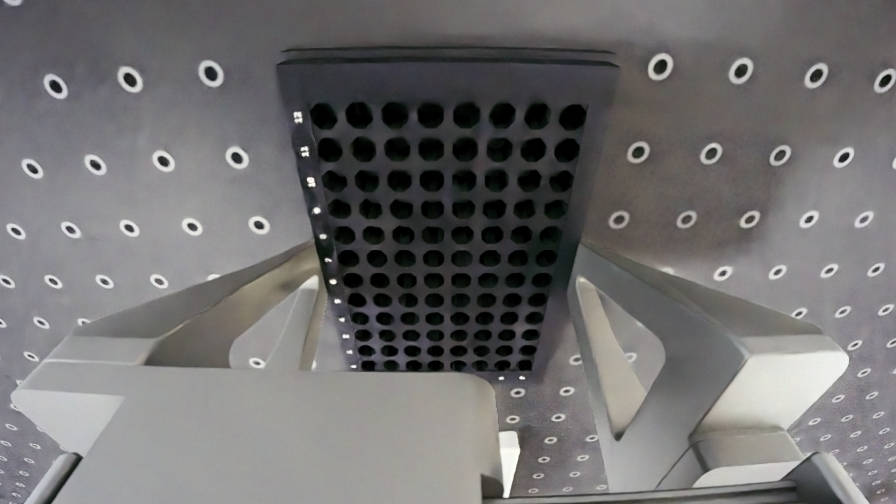

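Request:
execute_actions --actions '[{"rows":[[0.15,1.2,1.22,-0.95,0,0,1,0.711,1.885,1.379,-1.018,0,0.559,0.73],[0.15,1.2,1.22,-0.95,0,0,1,0.711,1.880,1.379,-1.018,0,0.559,0.76],[0.15,1.2,1.22,-0.95,0,0,1,0.711,1.876,1.379,-1.018,0,0.559,0.80],[0.15,1.2,1.22,-0.95,0,0,1,0.711,1.876,1.379,-1.018,0,0.559,0.85],[0.15,1.2,1.22,-0.95,0,0,1,0.711,1.876,1.379,-1.018,0,0.559,0.90],[0.15,1.2,1.22,-0.95,0,0,1,0.711,1.876,1.379,-1.018,0,0.559,0.95],[0.15,1.2,1.22,-0.95,0,0,1,0.711,1.870,1.379,-1.020,0,0.559,1],[0.15,1.2,1.22,-0.95,0,0,1,0.711,1.862,1.379,-1.025,0,0.559,1],[0.15,1.2,1.22,-0.95,0,0,1,0.711,1.854,1.380,-1.032,0,0.559,1],[0.15,1.2,1.22,-0.95,0,0,1,0.711,1.848,1.382,-1.038,0,0.559,1],[0.15,1.2,1.22,-0.95,0,0,1,0.711,1.844,1.385,-1.043,0,0.559,1],[0.15,1.2,1.22,-0.95,0,0,1,0.711,1.840,1.389,-1.047,0,0.559,1],[0.15,1.2,1.22,-0.95,0,0,1,0.711,1.836,1.393,-1.052,0,0.559,1],[0.15,1.2,1.22,-0.95,0,0,1,0.711,1.832,1.397,-1.059,0,0.559,1],[0.15,1.2,1.22,-0.95,0,0,1,0.711,1.828,1.401,-1.067,0,0.559,1]],"steps":15}]' --pictures false

Request:
execute_actions --actions '[{"rows":[[0.15,1.2,1.22,-0.95,0,0,1,0.711,1.822,1.407,-1.077,0,0.559,1],[0.15,1.2,1.22,-0.95,0,0,1,0.711,1.816,1.413,-1.088,0,0.559,1],[0.15,1.2,1.22,-0.95,0,0,1,0.711,1.810,1.419,-1.100,0,0.559,1],[0.15,1.2,1.22,-0.95,0,0,1,0.711,1.804,1.425,-1.112,0,0.559,1],[0.15,1.2,1.22,-0.95,0,0,1,0.711,1.798,1.431,-1.124,0,0.559,1],[0.15,1.2,1.22,-0.95,0,0,1,0.711,1.790,1.437,-1.136,0,0.559,1],[0.15,1.2,1.22,-0.95,0,0,1,0.711,1.780,1.444,-1.150,0,0.559,1],[0.15,1.2,1.22,-0.95,0,0,1,0.705,1.765,1.444,-1.16,0,0.55,1],[0.15,1.2,1.22,-0.95,0,0,1,0.69,1.745,1.44,-1.165,0,0.53,1],[0.15,1.2,1.22,-0.95,0,0,1,0.67,1.72,1.435,-1.17,0,0.51,1],[0.15,1.2,1.22,-0.95,0,0,1,0.645,1.695,1.43,-1.17,0,0.49,1],[0.15,1.2,1.22,-0.95,0,0,1,0.615,1.67,1.42,-1.17,0,0.47,1],[0.15,1.2,1.22,-0.95,0,0,1,0.58,1.645,1.41,-1.17,0,0.45,1],[0.15,1.2,1.22,-0.96,0,0,1,0.545,1.62,1.40,-1.17,0,0.43,1],[0.15,1.2,1.225,-0.97,0,-0.01,1,0.51,1.595,1.39,-1.17,0,0.41,1]],"steps":15}]' --pictures false

Request:
execute_actions --actions '[{"rows":[[0.148,1.207,1.229,-0.979,0,-0.021,1,0.47,1.57,1.375,-1.17,0,0.39,1],[0.143,1.211,1.232,-0.981,0,-0.025,1,0.43,1.545,1.35,-1.172,0,0.36,1],[0.133,1.220,1.236,-0.983,0,-0.032,1,0.39,1.52,1.325,-1.174,0,0.33,1],[0.121,1.231,1.241,-0.986,0,-0.041,1,0.35,1.495,1.30,-1.176,0,0.30,1],[0.105,1.245,1.246,-0.990,0,-0.053,1,0.31,1.47,1.275,-1.178,0,0.27,1],[0.085,1.262,1.252,-0.994,0,-0.067,1,0.27,1.445,1.25,-1.18,0,0.24,1],[0.063,1.281,1.259,-1.000,0,-0.084,1,0.23,1.42,1.225,-1.182,0,0.21,1],[0.038,1.303,1.266,-1.005,0,-0.102,1,0.19,1.395,1.20,-1.184,0,0.18,1],[0.010,1.328,1.274,-1.012,0,-0.122,1,0.15,1.37,1.175,-1.186,0,0.15,1],[-0.019,1.354,1.282,-1.019,0,-0.144,1,0.11,1.345,1.15,-1.188,0,0.12,1],[-0.051,1.381,1.290,-1.026,0,-0.167,1,0.07,1.32,1.125,-1.19,0,0.09,1],[-0.084,1.411,1.299,-1.034,0,-0.191,1,0.04,1.295,1.10,-1.192,0,0.06,1],[-0.118,1.441,1.3075,-1.042,0,-0.216,1,0.01,1.27,1.075,-1.194,0,0.04,1],[-0.153,1.471,1.316,-1.051,0,-0.242,1,-0.02,1.25,1.05,-1.196,0,0.02,1],[-0.1885,1.5025,1.325,-1.059,0,-0.2675,1,-0.045,1.23,1.03,-1.198,0,0.01,1]],"steps":15}]' --pictures false

Request:
execute_actions --actions '[{"rows":[[-0.224,1.534,1.333,-1.067,0,-0.293,1,-0.065,1.215,1.015,-1.2,0,0,1],[-0.259,1.564,1.341,-1.076,0,-0.319,1,-0.08,1.205,1.005,-1.2,0,0,1],[-0.293,1.594,1.349,-1.084,0,-0.344,1,-0.09,1.2,1.0,-1.2,0,0,1],[-0.326,1.624,1.356,-1.092,0,-0.368,1,-0.1,1.2,1.0,-1.2,0,0,1],[-0.358,1.651,1.363,-1.099,0,-0.391,1,-0.1,1.2,1.0,-1.2,0,0,1],[-0.387,1.677,1.369,-1.106,0,-0.413,1,-0.1,1.2,1.0,-1.2,0,0,1],[-0.415,1.702,1.374,-1.113,0,-0.433,1,-0.1,1.2,1.0,-1.2,0,0,1],[-0.440,1.724,1.379,-1.118,0,-0.451,1,-0.1,1.2,1.0,-1.2,0,0,1],[-0.462,1.743,1.383,-1.124,0,-0.468,1,-0.1,1.2,1.0,-1.2,0,0,1],[-0.482,1.760,1.386,-1.128,0,-0.482,1,-0.1,1.2,1.0,-1.2,0,0,1],[-0.498,1.774,1.388,-1.132,0,-0.494,1,-0.1,1.2,1.0,-1.2,0,0,1],[-0.510,1.785,1.39,-1.135,0,-0.503,1,-0.1,1.2,1.0,-1.2,0,0,1],[-0.520,1.7935,1.39,-1.137,0,-0.510,1,-0.1,1.2,1.0,-1.2,0,0,1],[-0.525,1.798,1.39,-1.139,0,-0.514,1,-0.1,1.2,1.0,-1.2,0,0,1],[-0.527,1.80,1.39,-1.139,0,-0.515,1,-0.1,1.2,1.0,-1.2,0,0,1]],"steps":15}]' --pictures false

Request:
execute_actions --actions '[{"steps":15}]'

Scene clock: 402.23 s of 13200.00 s.
left_arm: end_effector_position=(+0.4403, +0.3238, +0.3008) grip_measured=+1.000 end_effector_quat_wxyz=(+0.293, -0.088, +0.952, +0.024) | right_arm: end_effector_position=(+0.4346, -0.0079, +0.0340) grip_measured=+1.000 end_effector_quat_wxyz=(-0.001, +0.002, +1.000, +0.000)
Joint positions: left_arm=[ 0.157  1.193  1.184 -0.967  0.    -0.011  0.094] | right_arm=[ 0.719  1.872  1.345 -1.045 -0.001  0.551  0.094]
Joint velocities: left_arm=[-0.005 -0.005  0.002 -0.022 -0.022  0.051  0.   ] | right_arm=[-0.005 -0.024  0.11  -0.173 -0.022  0.022  0.   ]
Joint torques (N m, as the arm reports them, + toward a larger angle): left_arm=[ 0.8  -6.35 13.57  2.25 -0.01  0.07] | right_arm=[ -1.33 -19.32  12.33   0.32   0.05   0.12]
Steps of this call (steps 1 to 15: the robot went on to your last target; steps 16 to 90: nothing new was sent; then 95.20 s passed at rest; steps 91 to 105: all 15 steps of this action). Readings (joint positions):
91: left_arm=[0.157 1.193 1.184 -0.967 0.000 -0.011] | right_arm=[0.719 1.873 1.335 -1.031 -0.001 0.551]
92: left_arm=[0.157 1.193 1.184 -0.967 0.000 -0.011] | right_arm=[0.719 1.873 1.335 -1.031 -0.001 0.551]
94: left_arm=[0.157 1.193 1.184 -0.967 0.000 -0.011] | right_arm=[0.719 1.873 1.335 -1.031 -0.001 0.551]
98: left_arm=[0.157 1.193 1.184 -0.967 0.000 -0.011] | right_arm=[0.719 1.873 1.335 -1.031 -0.001 0.551]
105: the state above

Scene clock: 402.73 s of 13200.00 s.
left_arm: end_effector_position=(+0.4403, +0.3238, +0.3008) grip_measured=+1.000 end_effector_quat_wxyz=(+0.293, -0.088, +0.952, +0.024) | right_arm: end_effector_position=(+0.4524, -0.0419, +0.1307) grip_measured=+1.000 end_effector_quat_wxyz=(+0.042, +0.012, +0.999, +0.023)
Joint positions: left_arm=[ 0.157  1.193  1.184 -0.967  0.    -0.011  0.094] | right_arm=[ 0.647  1.711  1.39  -1.154 -0.001  0.497  0.094]
Joint velocities: left_arm=[-0.005 -0.005 -0.012 -0.007 -0.051  0.051  0.   ] | right_arm=[-0.708 -0.601  0.002  0.002 -0.051 -0.3    0.   ]
Joint torques (N m, as the arm reports them, + toward a larger angle): left_arm=[ 0.87 -6.28 14.14  1.48  0.   -0.01] | right_arm=[ -3.45 -17.06   8.95   0.49   0.03   0.  ]
Steps of this call (steps 1 to 15: all 15 steps of this action). Readings (joint positions):
1: left_arm=[0.157 1.193 1.184 -0.967 0.000 -0.011] | right_arm=[0.719 1.871 1.350 -1.051 -0.001 0.551]
2: left_arm=[0.157 1.193 1.184 -0.967 0.000 -0.011] | right_arm=[0.719 1.869 1.354 -1.059 -0.001 0.551]
4: left_arm=[0.157 1.193 1.184 -0.967 0.000 -0.011] | right_arm=[0.719 1.861 1.364 -1.080 -0.001 0.551]
8: left_arm=[0.157 1.193 1.184 -0.967 0.000 -0.011] | right_arm=[0.719 1.832 1.387 -1.126 -0.001 0.551]
15: the state above

Scene clock: 403.23 s of 13200.00 s.
left_arm: end_effector_position=(+0.4828, +0.1973, +0.2290) grip_measured=+1.000 end_effector_quat_wxyz=(+0.191, -0.035, +0.981, -0.025) | right_arm: end_effector_position=(+0.3804, -0.3457, +0.1798) grip_measured=+1.000 end_effector_quat_wxyz=(+0.078, +0.155, +0.985, +0.000)
Joint positions: left_arm=[-0.109  1.421  1.267 -1.029 -0.    -0.163  0.094] | right_arm=[ 0.016  1.321  1.079 -1.174 -0.001  0.155  0.094]
Joint velocities: left_arm=[-1.07   0.991  0.252 -0.232 -0.022 -0.681  0.   ] | right_arm=[-1.431 -1.05  -0.96  -0.154 -0.022 -0.828  0.   ]
Joint torques (N m, as the arm reports them, + toward a larger angle): left_arm=[ 0.27 -7.98 13.97  0.74 -0.03 -0.16] | right_arm=[  1.   -11.71   9.98   0.47  -0.02  -0.02]
Steps of this call (steps 1 to 15: all 15 steps of this action). Readings (joint positions):
1: left_arm=[0.157 1.193 1.184 -0.967 0.000 -0.011] | right_arm=[0.621 1.690 1.389 -1.154 -0.001 0.486]
2: left_arm=[0.156 1.193 1.184 -0.968 0.000 -0.012] | right_arm=[0.591 1.669 1.384 -1.154 -0.001 0.473]
4: left_arm=[0.151 1.195 1.184 -0.971 0.000 -0.015] | right_arm=[0.523 1.622 1.364 -1.154 -0.001 0.442]
8: left_arm=[0.101 1.232 1.200 -0.987 -0.000 -0.045] | right_arm=[0.355 1.524 1.287 -1.155 -0.001 0.363]
15: the state above

Scene clock: 403.73 s of 13200.00 s.
left_arm: end_effector_position=(+0.4226, -0.0093, +0.0658) grip_measured=+1.000 end_effector_quat_wxyz=(-0.010, +0.032, +0.999, +0.005) | right_arm: end_effector_position=(+0.3281, -0.3834, +0.1867) grip_measured=+1.000 end_effector_quat_wxyz=(+0.082, +0.146, +0.986, -0.012)
Joint positions: left_arm=[-0.537  1.798  1.329 -1.125 -0.    -0.458  0.094] | right_arm=[-0.109  1.194  0.987 -1.198  0.002  0.013  0.094]
Joint velocities: left_arm=[-0.259  0.181  0.002 -0.085  0.022 -0.271  0.   ] | right_arm=[ 0.005 -0.024  0.007 -0.002 -0.037  0.037  0.   ]
Joint torques (N m, as the arm reports them, + toward a larger angle): left_arm=[  2.86 -13.37  13.58   0.37  -0.03  -0.13] | right_arm=[-0.11 -7.12 10.48  0.91 -0.11 -0.03]
Steps of this call (steps 1 to 15: all 15 steps of this action). Readings (joint positions):
1: left_arm=[-0.145 1.455 1.276 -1.037 -0.000 -0.186] | right_arm=[-0.029 1.288 1.048 -1.180 0.001 0.127]
2: left_arm=[-0.181 1.489 1.284 -1.045 -0.000 -0.208] | right_arm=[-0.066 1.257 1.022 -1.186 0.002 0.103]
4: left_arm=[-0.254 1.557 1.297 -1.061 -0.000 -0.255] | right_arm=[-0.110 1.212 0.993 -1.196 0.002 0.070]
8: left_arm=[-0.391 1.679 1.318 -1.091 -0.000 -0.346] | right_arm=[-0.115 1.193 0.988 -1.198 0.002 0.034]
15: the state above

Scene clock: 404.23 s of 13200.00 s.
left_arm: end_effector_position=(+0.4280, -0.0083, +0.0675) grip_measured=+1.000 end_effector_quat_wxyz=(-0.009, +0.007, +1.000, +0.005) | right_arm: end_effector_position=(+0.3281, -0.3834, +0.1867) grip_measured=+1.000 end_effector_quat_wxyz=(+0.082, +0.144, +0.986, -0.012)
Joint positions: left_arm=[-0.531  1.804  1.343 -1.13  -0.    -0.501  0.094] | right_arm=[-0.109  1.194  0.987 -1.198  0.002  0.008  0.094]
Joint velocities: left_arm=[ 0.005 -0.005  0.002  0.002  0.007 -0.066  0.   ] | right_arm=[-0.015 -0.005 -0.017  0.012  0.007  0.022  0.   ]
Joint torques (N m, as the arm reports them, + toward a larger angle): left_arm=[  1.4  -13.77  12.64   0.32  -0.04  -0.17] | right_arm=[-0.17 -6.89 10.41  0.87 -0.1  -0.03]
Steps of this call (steps 1 to 15: the robot went on to your last target). Readings (joint positions):
1: left_arm=[-0.544 1.802 1.329 -1.127 -0.000 -0.467] | right_arm=[-0.109 1.194 0.987 -1.198 0.002 0.012]
2: left_arm=[-0.547 1.804 1.329 -1.128 -0.000 -0.474] | right_arm=[-0.109 1.194 0.987 -1.198 0.002 0.011]
4: left_arm=[-0.544 1.804 1.331 -1.130 -0.000 -0.484] | right_arm=[-0.109 1.194 0.987 -1.198 0.002 0.010]
8: left_arm=[-0.534 1.804 1.341 -1.130 -0.000 -0.495] | right_arm=[-0.109 1.194 0.987 -1.198 0.002 0.008]
15: the state above

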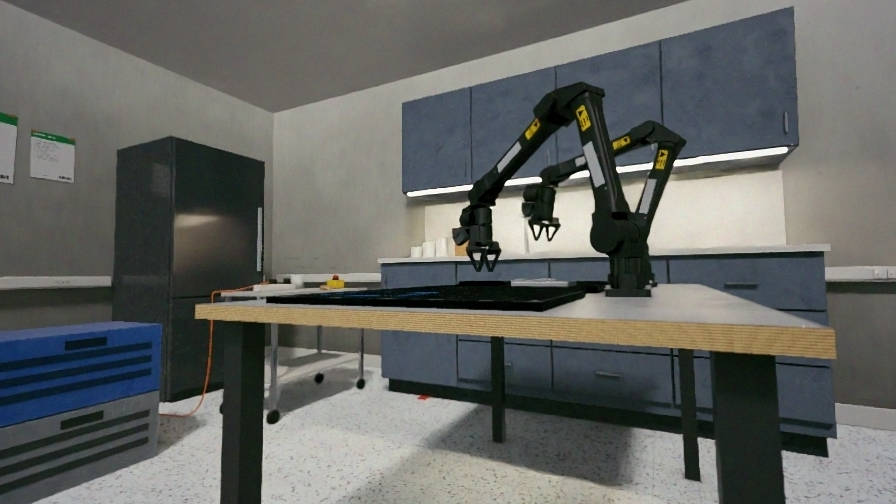

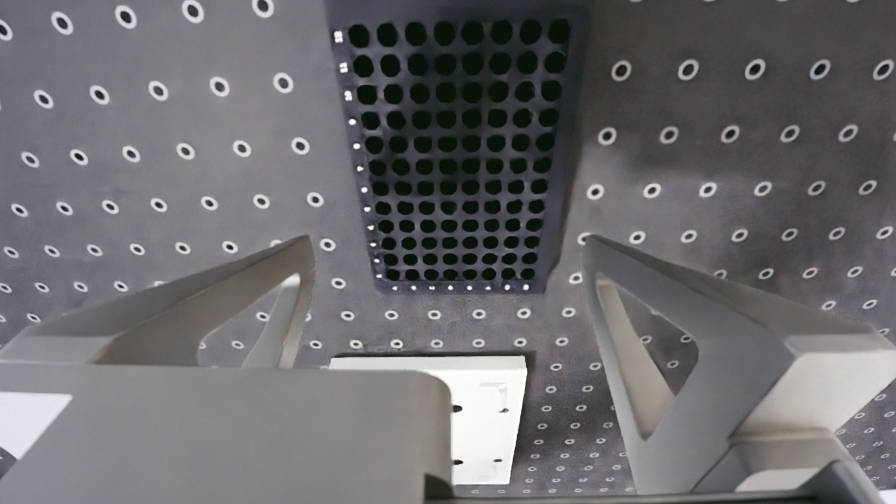

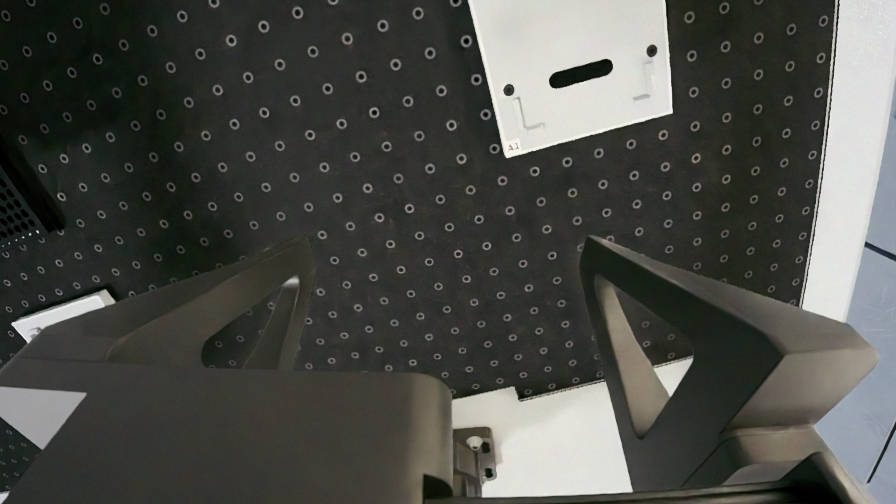

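Request:
execute_actions --actions '[{"rows":[[-0.525,1.808,1.392,-1.130,0,-0.518,1,-0.1,1.2,1.0,-1.2,0,0,1],[-0.523,1.815,1.394,-1.120,0,-0.521,1,-0.1,1.2,1.0,-1.2,0,0,1],[-0.521,1.820,1.396,-1.112,0,-0.524,1,-0.1,1.2,1.0,-1.2,0,0,1],[-0.519,1.825,1.398,-1.105,0,-0.526,1,-0.1,1.2,1.0,-1.2,0,0,1],[-0.518,1.830,1.400,-1.098,0,-0.527,1,-0.1,1.2,1.0,-1.2,0,0,1],[-0.518,1.835,1.402,-1.092,0,-0.527,1,-0.1,1.2,1.0,-1.2,0,0,1],[-0.518,1.840,1.403,-1.086,0,-0.527,1,-0.1,1.2,1.0,-1.2,0,0,1],[-0.518,1.845,1.403,-1.081,0,-0.527,1,-0.1,1.2,1.0,-1.2,0,0,1],[-0.518,1.850,1.403,-1.076,0,-0.527,1,-0.1,1.2,1.0,-1.2,0,0,1],[-0.518,1.854,1.403,-1.072,0,-0.527,1,-0.1,1.2,1.0,-1.2,0,0,1],[-0.518,1.857,1.403,-1.069,0,-0.527,1,-0.1,1.2,1.0,-1.2,0,0,1],[-0.518,1.859,1.403,-1.067,0,-0.527,1,-0.1,1.2,1.0,-1.2,0,0,1],[-0.518,1.860,1.403,-1.066,0,-0.527,1,-0.1,1.2,1.0,-1.2,0,0,1]],"steps":15}]' --pictures false

Request:
execute_actions --actions '[{"steps":10}]'

Scene clock: 448.93 s of 13200.00 s.
left_arm: end_effector_position=(+0.4435, -0.0134, +0.0545) grip_measured=+1.000 end_effector_quat_wxyz=(+0.004, -0.002, +1.000, -0.002) | right_arm: end_effector_position=(+0.3281, -0.3834, +0.1867) grip_measured=+1.000 end_effector_quat_wxyz=(+0.082, +0.144, +0.986, -0.012)
Joint positions: left_arm=[-0.524  1.84   1.358 -1.08  -0.    -0.513  0.094] | right_arm=[-0.109  1.194  0.987 -1.198  0.002  0.008  0.094]
Joint velocities: left_arm=[-0.024  0.093  0.007  0.017 -0.037 -0.022  0.   ] | right_arm=[ 0.005  0.005 -0.002  0.017 -0.007  0.022  0.   ]
Joint torques (N m, as the arm reports them, + toward a larger angle): left_arm=[  1.52 -12.87  12.28   1.1   -0.05  -0.1 ] | right_arm=[-0.21 -6.95 10.51  0.86 -0.12 -0.01]
Steps of this call (steps 1 to 15: the robot went on to your last target; steps 16 to 90: nothing new was sent; then 41.20 s passed at rest; steps 91 to 105: all 15 steps of this action). Readings (joint positions):
91: left_arm=[-0.531 1.804 1.343 -1.130 -0.000 -0.503] | right_arm=[-0.109 1.194 0.987 -1.198 0.002 0.008]
92: left_arm=[-0.531 1.804 1.343 -1.130 -0.000 -0.503] | right_arm=[-0.109 1.194 0.987 -1.198 0.002 0.008]
94: left_arm=[-0.530 1.804 1.343 -1.127 -0.000 -0.506] | right_arm=[-0.109 1.194 0.987 -1.198 0.002 0.008]
98: left_arm=[-0.527 1.811 1.350 -1.106 -0.000 -0.511] | right_arm=[-0.109 1.194 0.987 -1.198 0.002 0.008]
105: the state above

Scene clock: 449.27 s of 13200.00 s.
left_arm: end_effector_position=(+0.4433, -0.0133, +0.0514) grip_measured=+1.000 end_effector_quat_wxyz=(+0.001, -0.003, +1.000, -0.001) | right_arm: end_effector_position=(+0.3281, -0.3834, +0.1867) grip_measured=+1.000 end_effector_quat_wxyz=(+0.082, +0.144, +0.986, -0.012)
Joint positions: left_arm=[-0.524  1.846  1.358 -1.079 -0.    -0.514  0.094] | right_arm=[-0.109  1.194  0.987 -1.198  0.002  0.008  0.094]
Joint velocities: left_arm=[ 0.005 -0.015 -0.007  0.012 -0.037 -0.037  0.   ] | right_arm=[-0.015 -0.005  0.002  0.002  0.051  0.037  0.   ]
Joint torques (N m, as the arm reports them, + toward a larger angle): left_arm=[  1.24 -12.82  12.19   1.17  -0.04  -0.15] | right_arm=[-0.03 -6.87 10.48  0.86 -0.1  -0.01]
Steps of this call (steps 1 to 10: the robot went on to your last target). Readings (joint positions):
1: left_arm=[-0.524 1.843 1.358 -1.080 -0.000 -0.513] | right_arm=[-0.109 1.194 0.987 -1.198 0.002 0.008]
2: left_arm=[-0.524 1.845 1.358 -1.079 -0.000 -0.513] | right_arm=[-0.109 1.194 0.987 -1.198 0.002 0.008]
4: left_arm=[-0.524 1.846 1.358 -1.079 -0.000 -0.514] | right_arm=[-0.109 1.194 0.987 -1.198 0.002 0.008]
8: left_arm=[-0.524 1.846 1.358 -1.079 -0.000 -0.514] | right_arm=[-0.109 1.194 0.987 -1.198 0.002 0.008]
10: the state above

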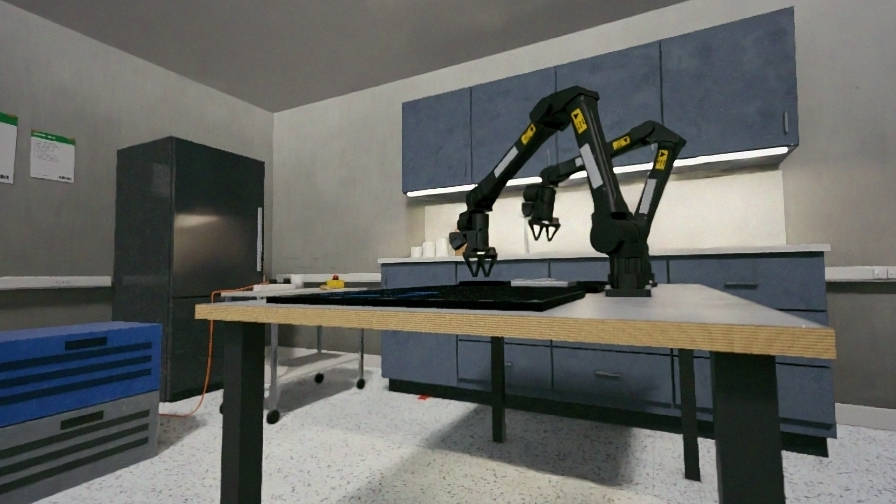

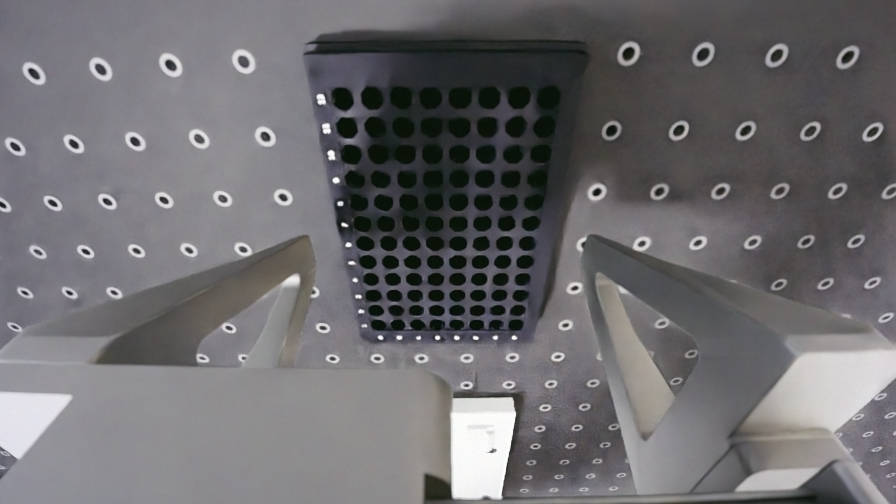

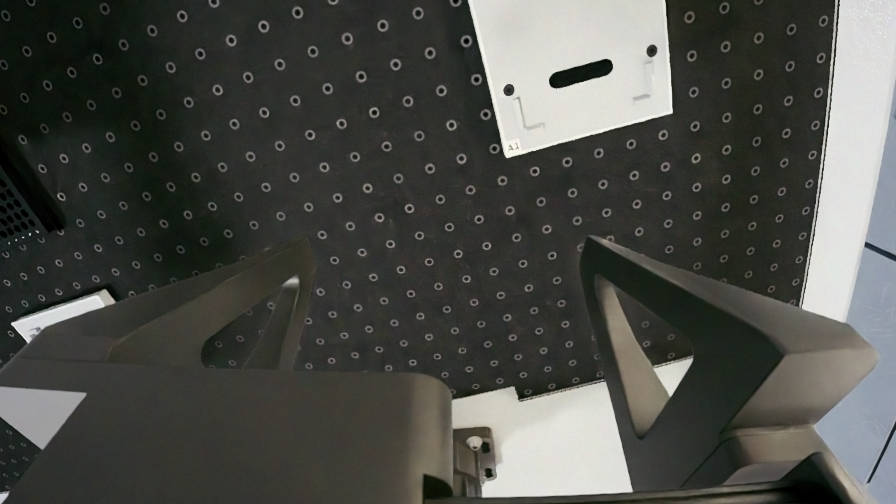

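Request:
execute_actions --actions '[{"rows":[[-0.518,1.860,1.390,-1.066,0,-0.527,1,-0.1,1.2,1.0,-1.2,0,0,1],[-0.518,1.861,1.377,-1.066,0,-0.527,1,-0.1,1.2,1.0,-1.2,0,0,1],[-0.518,1.863,1.366,-1.064,0,-0.527,1,-0.1,1.2,1.0,-1.2,0,0,1],[-0.518,1.866,1.3635,-1.059,0,-0.527,1,-0.1,1.2,1.0,-1.2,0,0,1],[-0.518,1.869,1.361,-1.054,0,-0.527,1,-0.1,1.2,1.0,-1.2,0,0,1],[-0.518,1.872,1.3585,-1.049,0,-0.527,1,-0.1,1.2,1.0,-1.2,0,0,1],[-0.518,1.875,1.356,-1.044,0,-0.527,1,-0.1,1.2,1.0,-1.2,0,0,1],[-0.518,1.878,1.3535,-1.039,0,-0.527,1,-0.1,1.2,1.0,-1.2,0,0,1],[-0.518,1.881,1.351,-1.034,0,-0.527,1,-0.1,1.2,1.0,-1.2,0,0,1],[-0.518,1.883,1.3485,-1.029,0,-0.527,1,-0.1,1.2,1.0,-1.2,0,0,1],[-0.518,1.885,1.346,-1.025,0,-0.527,1,-0.1,1.2,1.0,-1.2,0,0,1],[-0.518,1.887,1.344,-1.021,0,-0.527,1,-0.1,1.2,1.0,-1.2,0,0,1],[-0.518,1.888,1.3425,-1.018,0,-0.527,1,-0.1,1.2,1.0,-1.2,0,0,1],[-0.518,1.888,1.3415,-1.017,0,-0.527,1,-0.1,1.2,1.0,-1.2,0,0,1]],"steps":15}]' --pictures false

Request:
execute_actions --actions '[{"steps":10}]' --pictures false

Scene clock: 464.20 s of 13200.00 s.
left_arm: end_effector_position=(+0.4446, -0.0140, +0.0351) grip_measured=+1.000 end_effector_quat_wxyz=(+0.005, -0.003, +1.000, -0.003) | right_arm: end_effector_position=(+0.3281, -0.3834, +0.1867) grip_measured=+1.000 end_effector_quat_wxyz=(+0.082, +0.144, +0.986, -0.012)
Joint positions: left_arm=[-0.524  1.866  1.339 -1.033 -0.    -0.514  0.094] | right_arm=[-0.109  1.194  0.987 -1.198  0.002  0.008  0.094]
Joint velocities: left_arm=[-0.015  0.083 -0.066  0.037 -0.095  0.007  0.   ] | right_arm=[-0.005 -0.015 -0.002  0.012 -0.037 -0.051  0.   ]
Joint torques (N m, as the arm reports them, + toward a larger angle): left_arm=[  1.45 -12.92   8.77   1.16  -0.05  -0.14] | right_arm=[ 0.01 -6.95 10.42  0.89 -0.1  -0.04]
Steps of this call (steps 1 to 15: the robot went on to your last target; steps 16 to 90: nothing new was sent; then 11.43 s passed at rest; steps 91 to 105: all 15 steps of this action). Readings (joint positions):
91: left_arm=[-0.524 1.846 1.358 -1.079 -0.000 -0.514] | right_arm=[-0.109 1.194 0.987 -1.198 0.002 0.008]
92: left_arm=[-0.524 1.846 1.358 -1.079 -0.000 -0.514] | right_arm=[-0.109 1.194 0.987 -1.198 0.002 0.008]
94: left_arm=[-0.524 1.846 1.358 -1.077 -0.000 -0.514] | right_arm=[-0.109 1.194 0.987 -1.198 0.002 0.008]
98: left_arm=[-0.524 1.848 1.356 -1.061 -0.000 -0.514] | right_arm=[-0.109 1.194 0.987 -1.198 0.002 0.008]
105: the state above

Scene clock: 464.53 s of 13200.00 s.
left_arm: end_effector_position=(+0.4426, -0.0129, +0.0294) grip_measured=+1.000 end_effector_quat_wxyz=(+0.000, -0.003, +1.000, -0.000) | right_arm: end_effector_position=(+0.3281, -0.3834, +0.1867) grip_measured=+1.000 end_effector_quat_wxyz=(+0.082, +0.144, +0.986, -0.012)
Joint positions: left_arm=[-0.524  1.874  1.334 -1.03  -0.    -0.514  0.094] | right_arm=[-0.109  1.194  0.987 -1.198  0.002  0.008  0.094]
Joint velocities: left_arm=[-0.005 -0.015  0.017 -0.002  0.037 -0.022  0.   ] | right_arm=[-0.005 -0.015  0.002 -0.002 -0.022 -0.051  0.   ]
Joint torques (N m, as the arm reports them, + toward a larger angle): left_arm=[  1.37 -12.45   8.86   1.16  -0.03  -0.16] | right_arm=[-0.31 -7.07 10.46  0.88 -0.1  -0.02]
Steps of this call (steps 1 to 10: the robot went on to your last target). Readings (joint positions):
1: left_arm=[-0.524 1.869 1.337 -1.032 -0.000 -0.514] | right_arm=[-0.109 1.194 0.987 -1.198 0.002 0.008]
2: left_arm=[-0.524 1.871 1.336 -1.032 -0.000 -0.514] | right_arm=[-0.109 1.194 0.987 -1.198 0.002 0.008]
4: left_arm=[-0.524 1.874 1.334 -1.031 -0.000 -0.514] | right_arm=[-0.109 1.194 0.987 -1.198 0.002 0.008]
8: left_arm=[-0.524 1.874 1.334 -1.030 -0.000 -0.514] | right_arm=[-0.109 1.194 0.987 -1.198 0.002 0.008]
10: the state above

Request:
execute_actions --actions '[{"rows":[[-0.518,1.888,1.3415,-1.017,0,-0.527,0.95,-0.1,1.2,1.0,-1.2,0,0,1],[-0.518,1.888,1.3415,-1.017,0,-0.527,0.90,-0.1,1.2,1.0,-1.2,0,0,1],[-0.518,1.888,1.3415,-1.017,0,-0.527,0.86,-0.1,1.2,1.0,-1.2,0,0,1],[-0.518,1.888,1.3415,-1.017,0,-0.527,0.82,-0.1,1.2,1.0,-1.2,0,0,1],[-0.518,1.888,1.3415,-1.017,0,-0.527,0.79,-0.1,1.2,1.0,-1.2,0,0,1],[-0.518,1.888,1.3415,-1.017,0,-0.527,0.775,-0.1,1.2,1.0,-1.2,0,0,1],[-0.518,1.888,1.3415,-1.017,0,-0.527,0.76,-0.1,1.2,1.0,-1.2,0,0,1],[-0.518,1.888,1.3415,-1.017,0,-0.527,0.745,-0.1,1.2,1.0,-1.2,0,0,1],[-0.518,1.888,1.3415,-1.017,0,-0.527,0.73,-0.1,1.2,1.0,-1.2,0,0,1],[-0.518,1.888,1.3415,-1.017,0,-0.527,0.72,-0.1,1.2,1.0,-1.2,0,0,1],[-0.518,1.888,1.3415,-1.017,0,-0.527,0.71,-0.1,1.2,1.0,-1.2,0,0,1]],"steps":15}]'

Scene clock: 477.83 s of 13200.00 s.
left_arm: end_effector_position=(+0.4428, -0.0130, +0.0294) grip_measured=+0.728 end_effector_quat_wxyz=(+0.001, -0.003, +1.000, -0.000) | right_arm: end_effector_position=(+0.3281, -0.3834, +0.1867) grip_measured=+1.000 end_effector_quat_wxyz=(+0.082, +0.144, +0.986, -0.012)
Joint positions: left_arm=[-0.524  1.874  1.334 -1.029 -0.    -0.514  0.081] | right_arm=[-0.109  1.194  0.987 -1.198  0.002  0.008  0.094]
Joint velocities: left_arm=[-0.005 -0.005 -0.002  0.007 -0.081  0.022 -0.   ] | right_arm=[ 0.005 -0.005 -0.007 -0.022  0.007  0.007  0.   ]
Joint torques (N m, as the arm reports them, + toward a larger angle): left_arm=[  1.55 -12.51   8.78   1.3   -0.02  -0.13] | right_arm=[-0.25 -6.88 10.44  0.84 -0.1  -0.02]
Steps of this call (steps 1 to 15: the robot went on to your last target; steps 16 to 90: nothing new was sent; then 9.80 s passed at rest; steps 91 to 105: all 15 steps of this action). Readings (joint positions):
91: left_arm=[-0.524 1.874 1.334 -1.030 -0.000 -0.514] | right_arm=[-0.109 1.194 0.987 -1.198 0.002 0.008]
92: left_arm=[-0.524 1.874 1.334 -1.030 -0.000 -0.514] | right_arm=[-0.109 1.194 0.987 -1.198 0.002 0.008]
94: left_arm=[-0.524 1.874 1.334 -1.030 -0.000 -0.514] | right_arm=[-0.109 1.194 0.987 -1.198 0.002 0.008]
98: left_arm=[-0.524 1.874 1.334 -1.029 -0.000 -0.514] | right_arm=[-0.109 1.194 0.987 -1.198 0.002 0.008]
105: the state above

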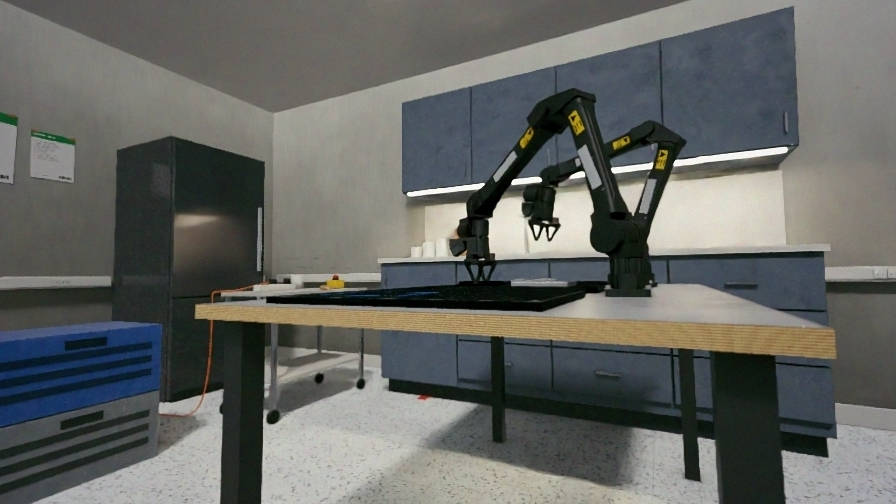

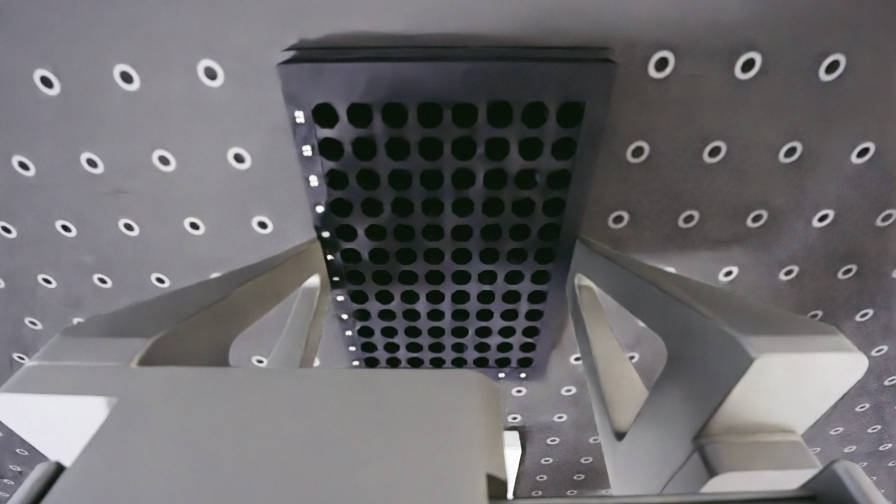

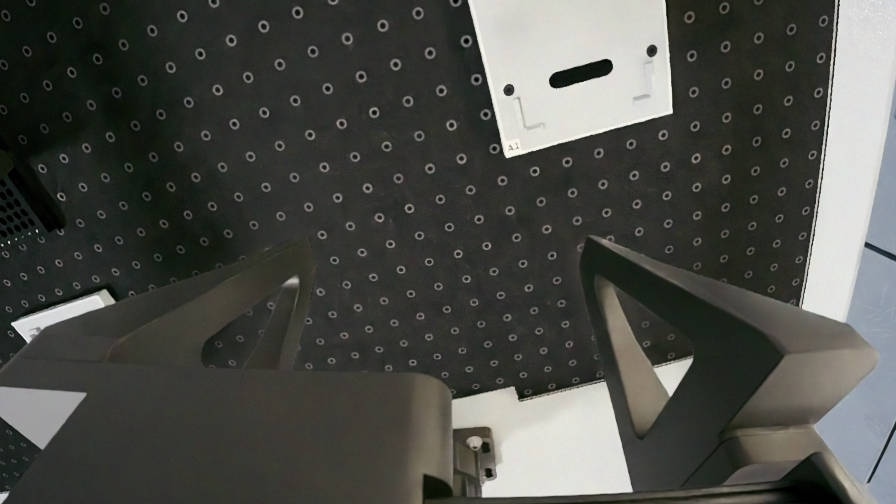

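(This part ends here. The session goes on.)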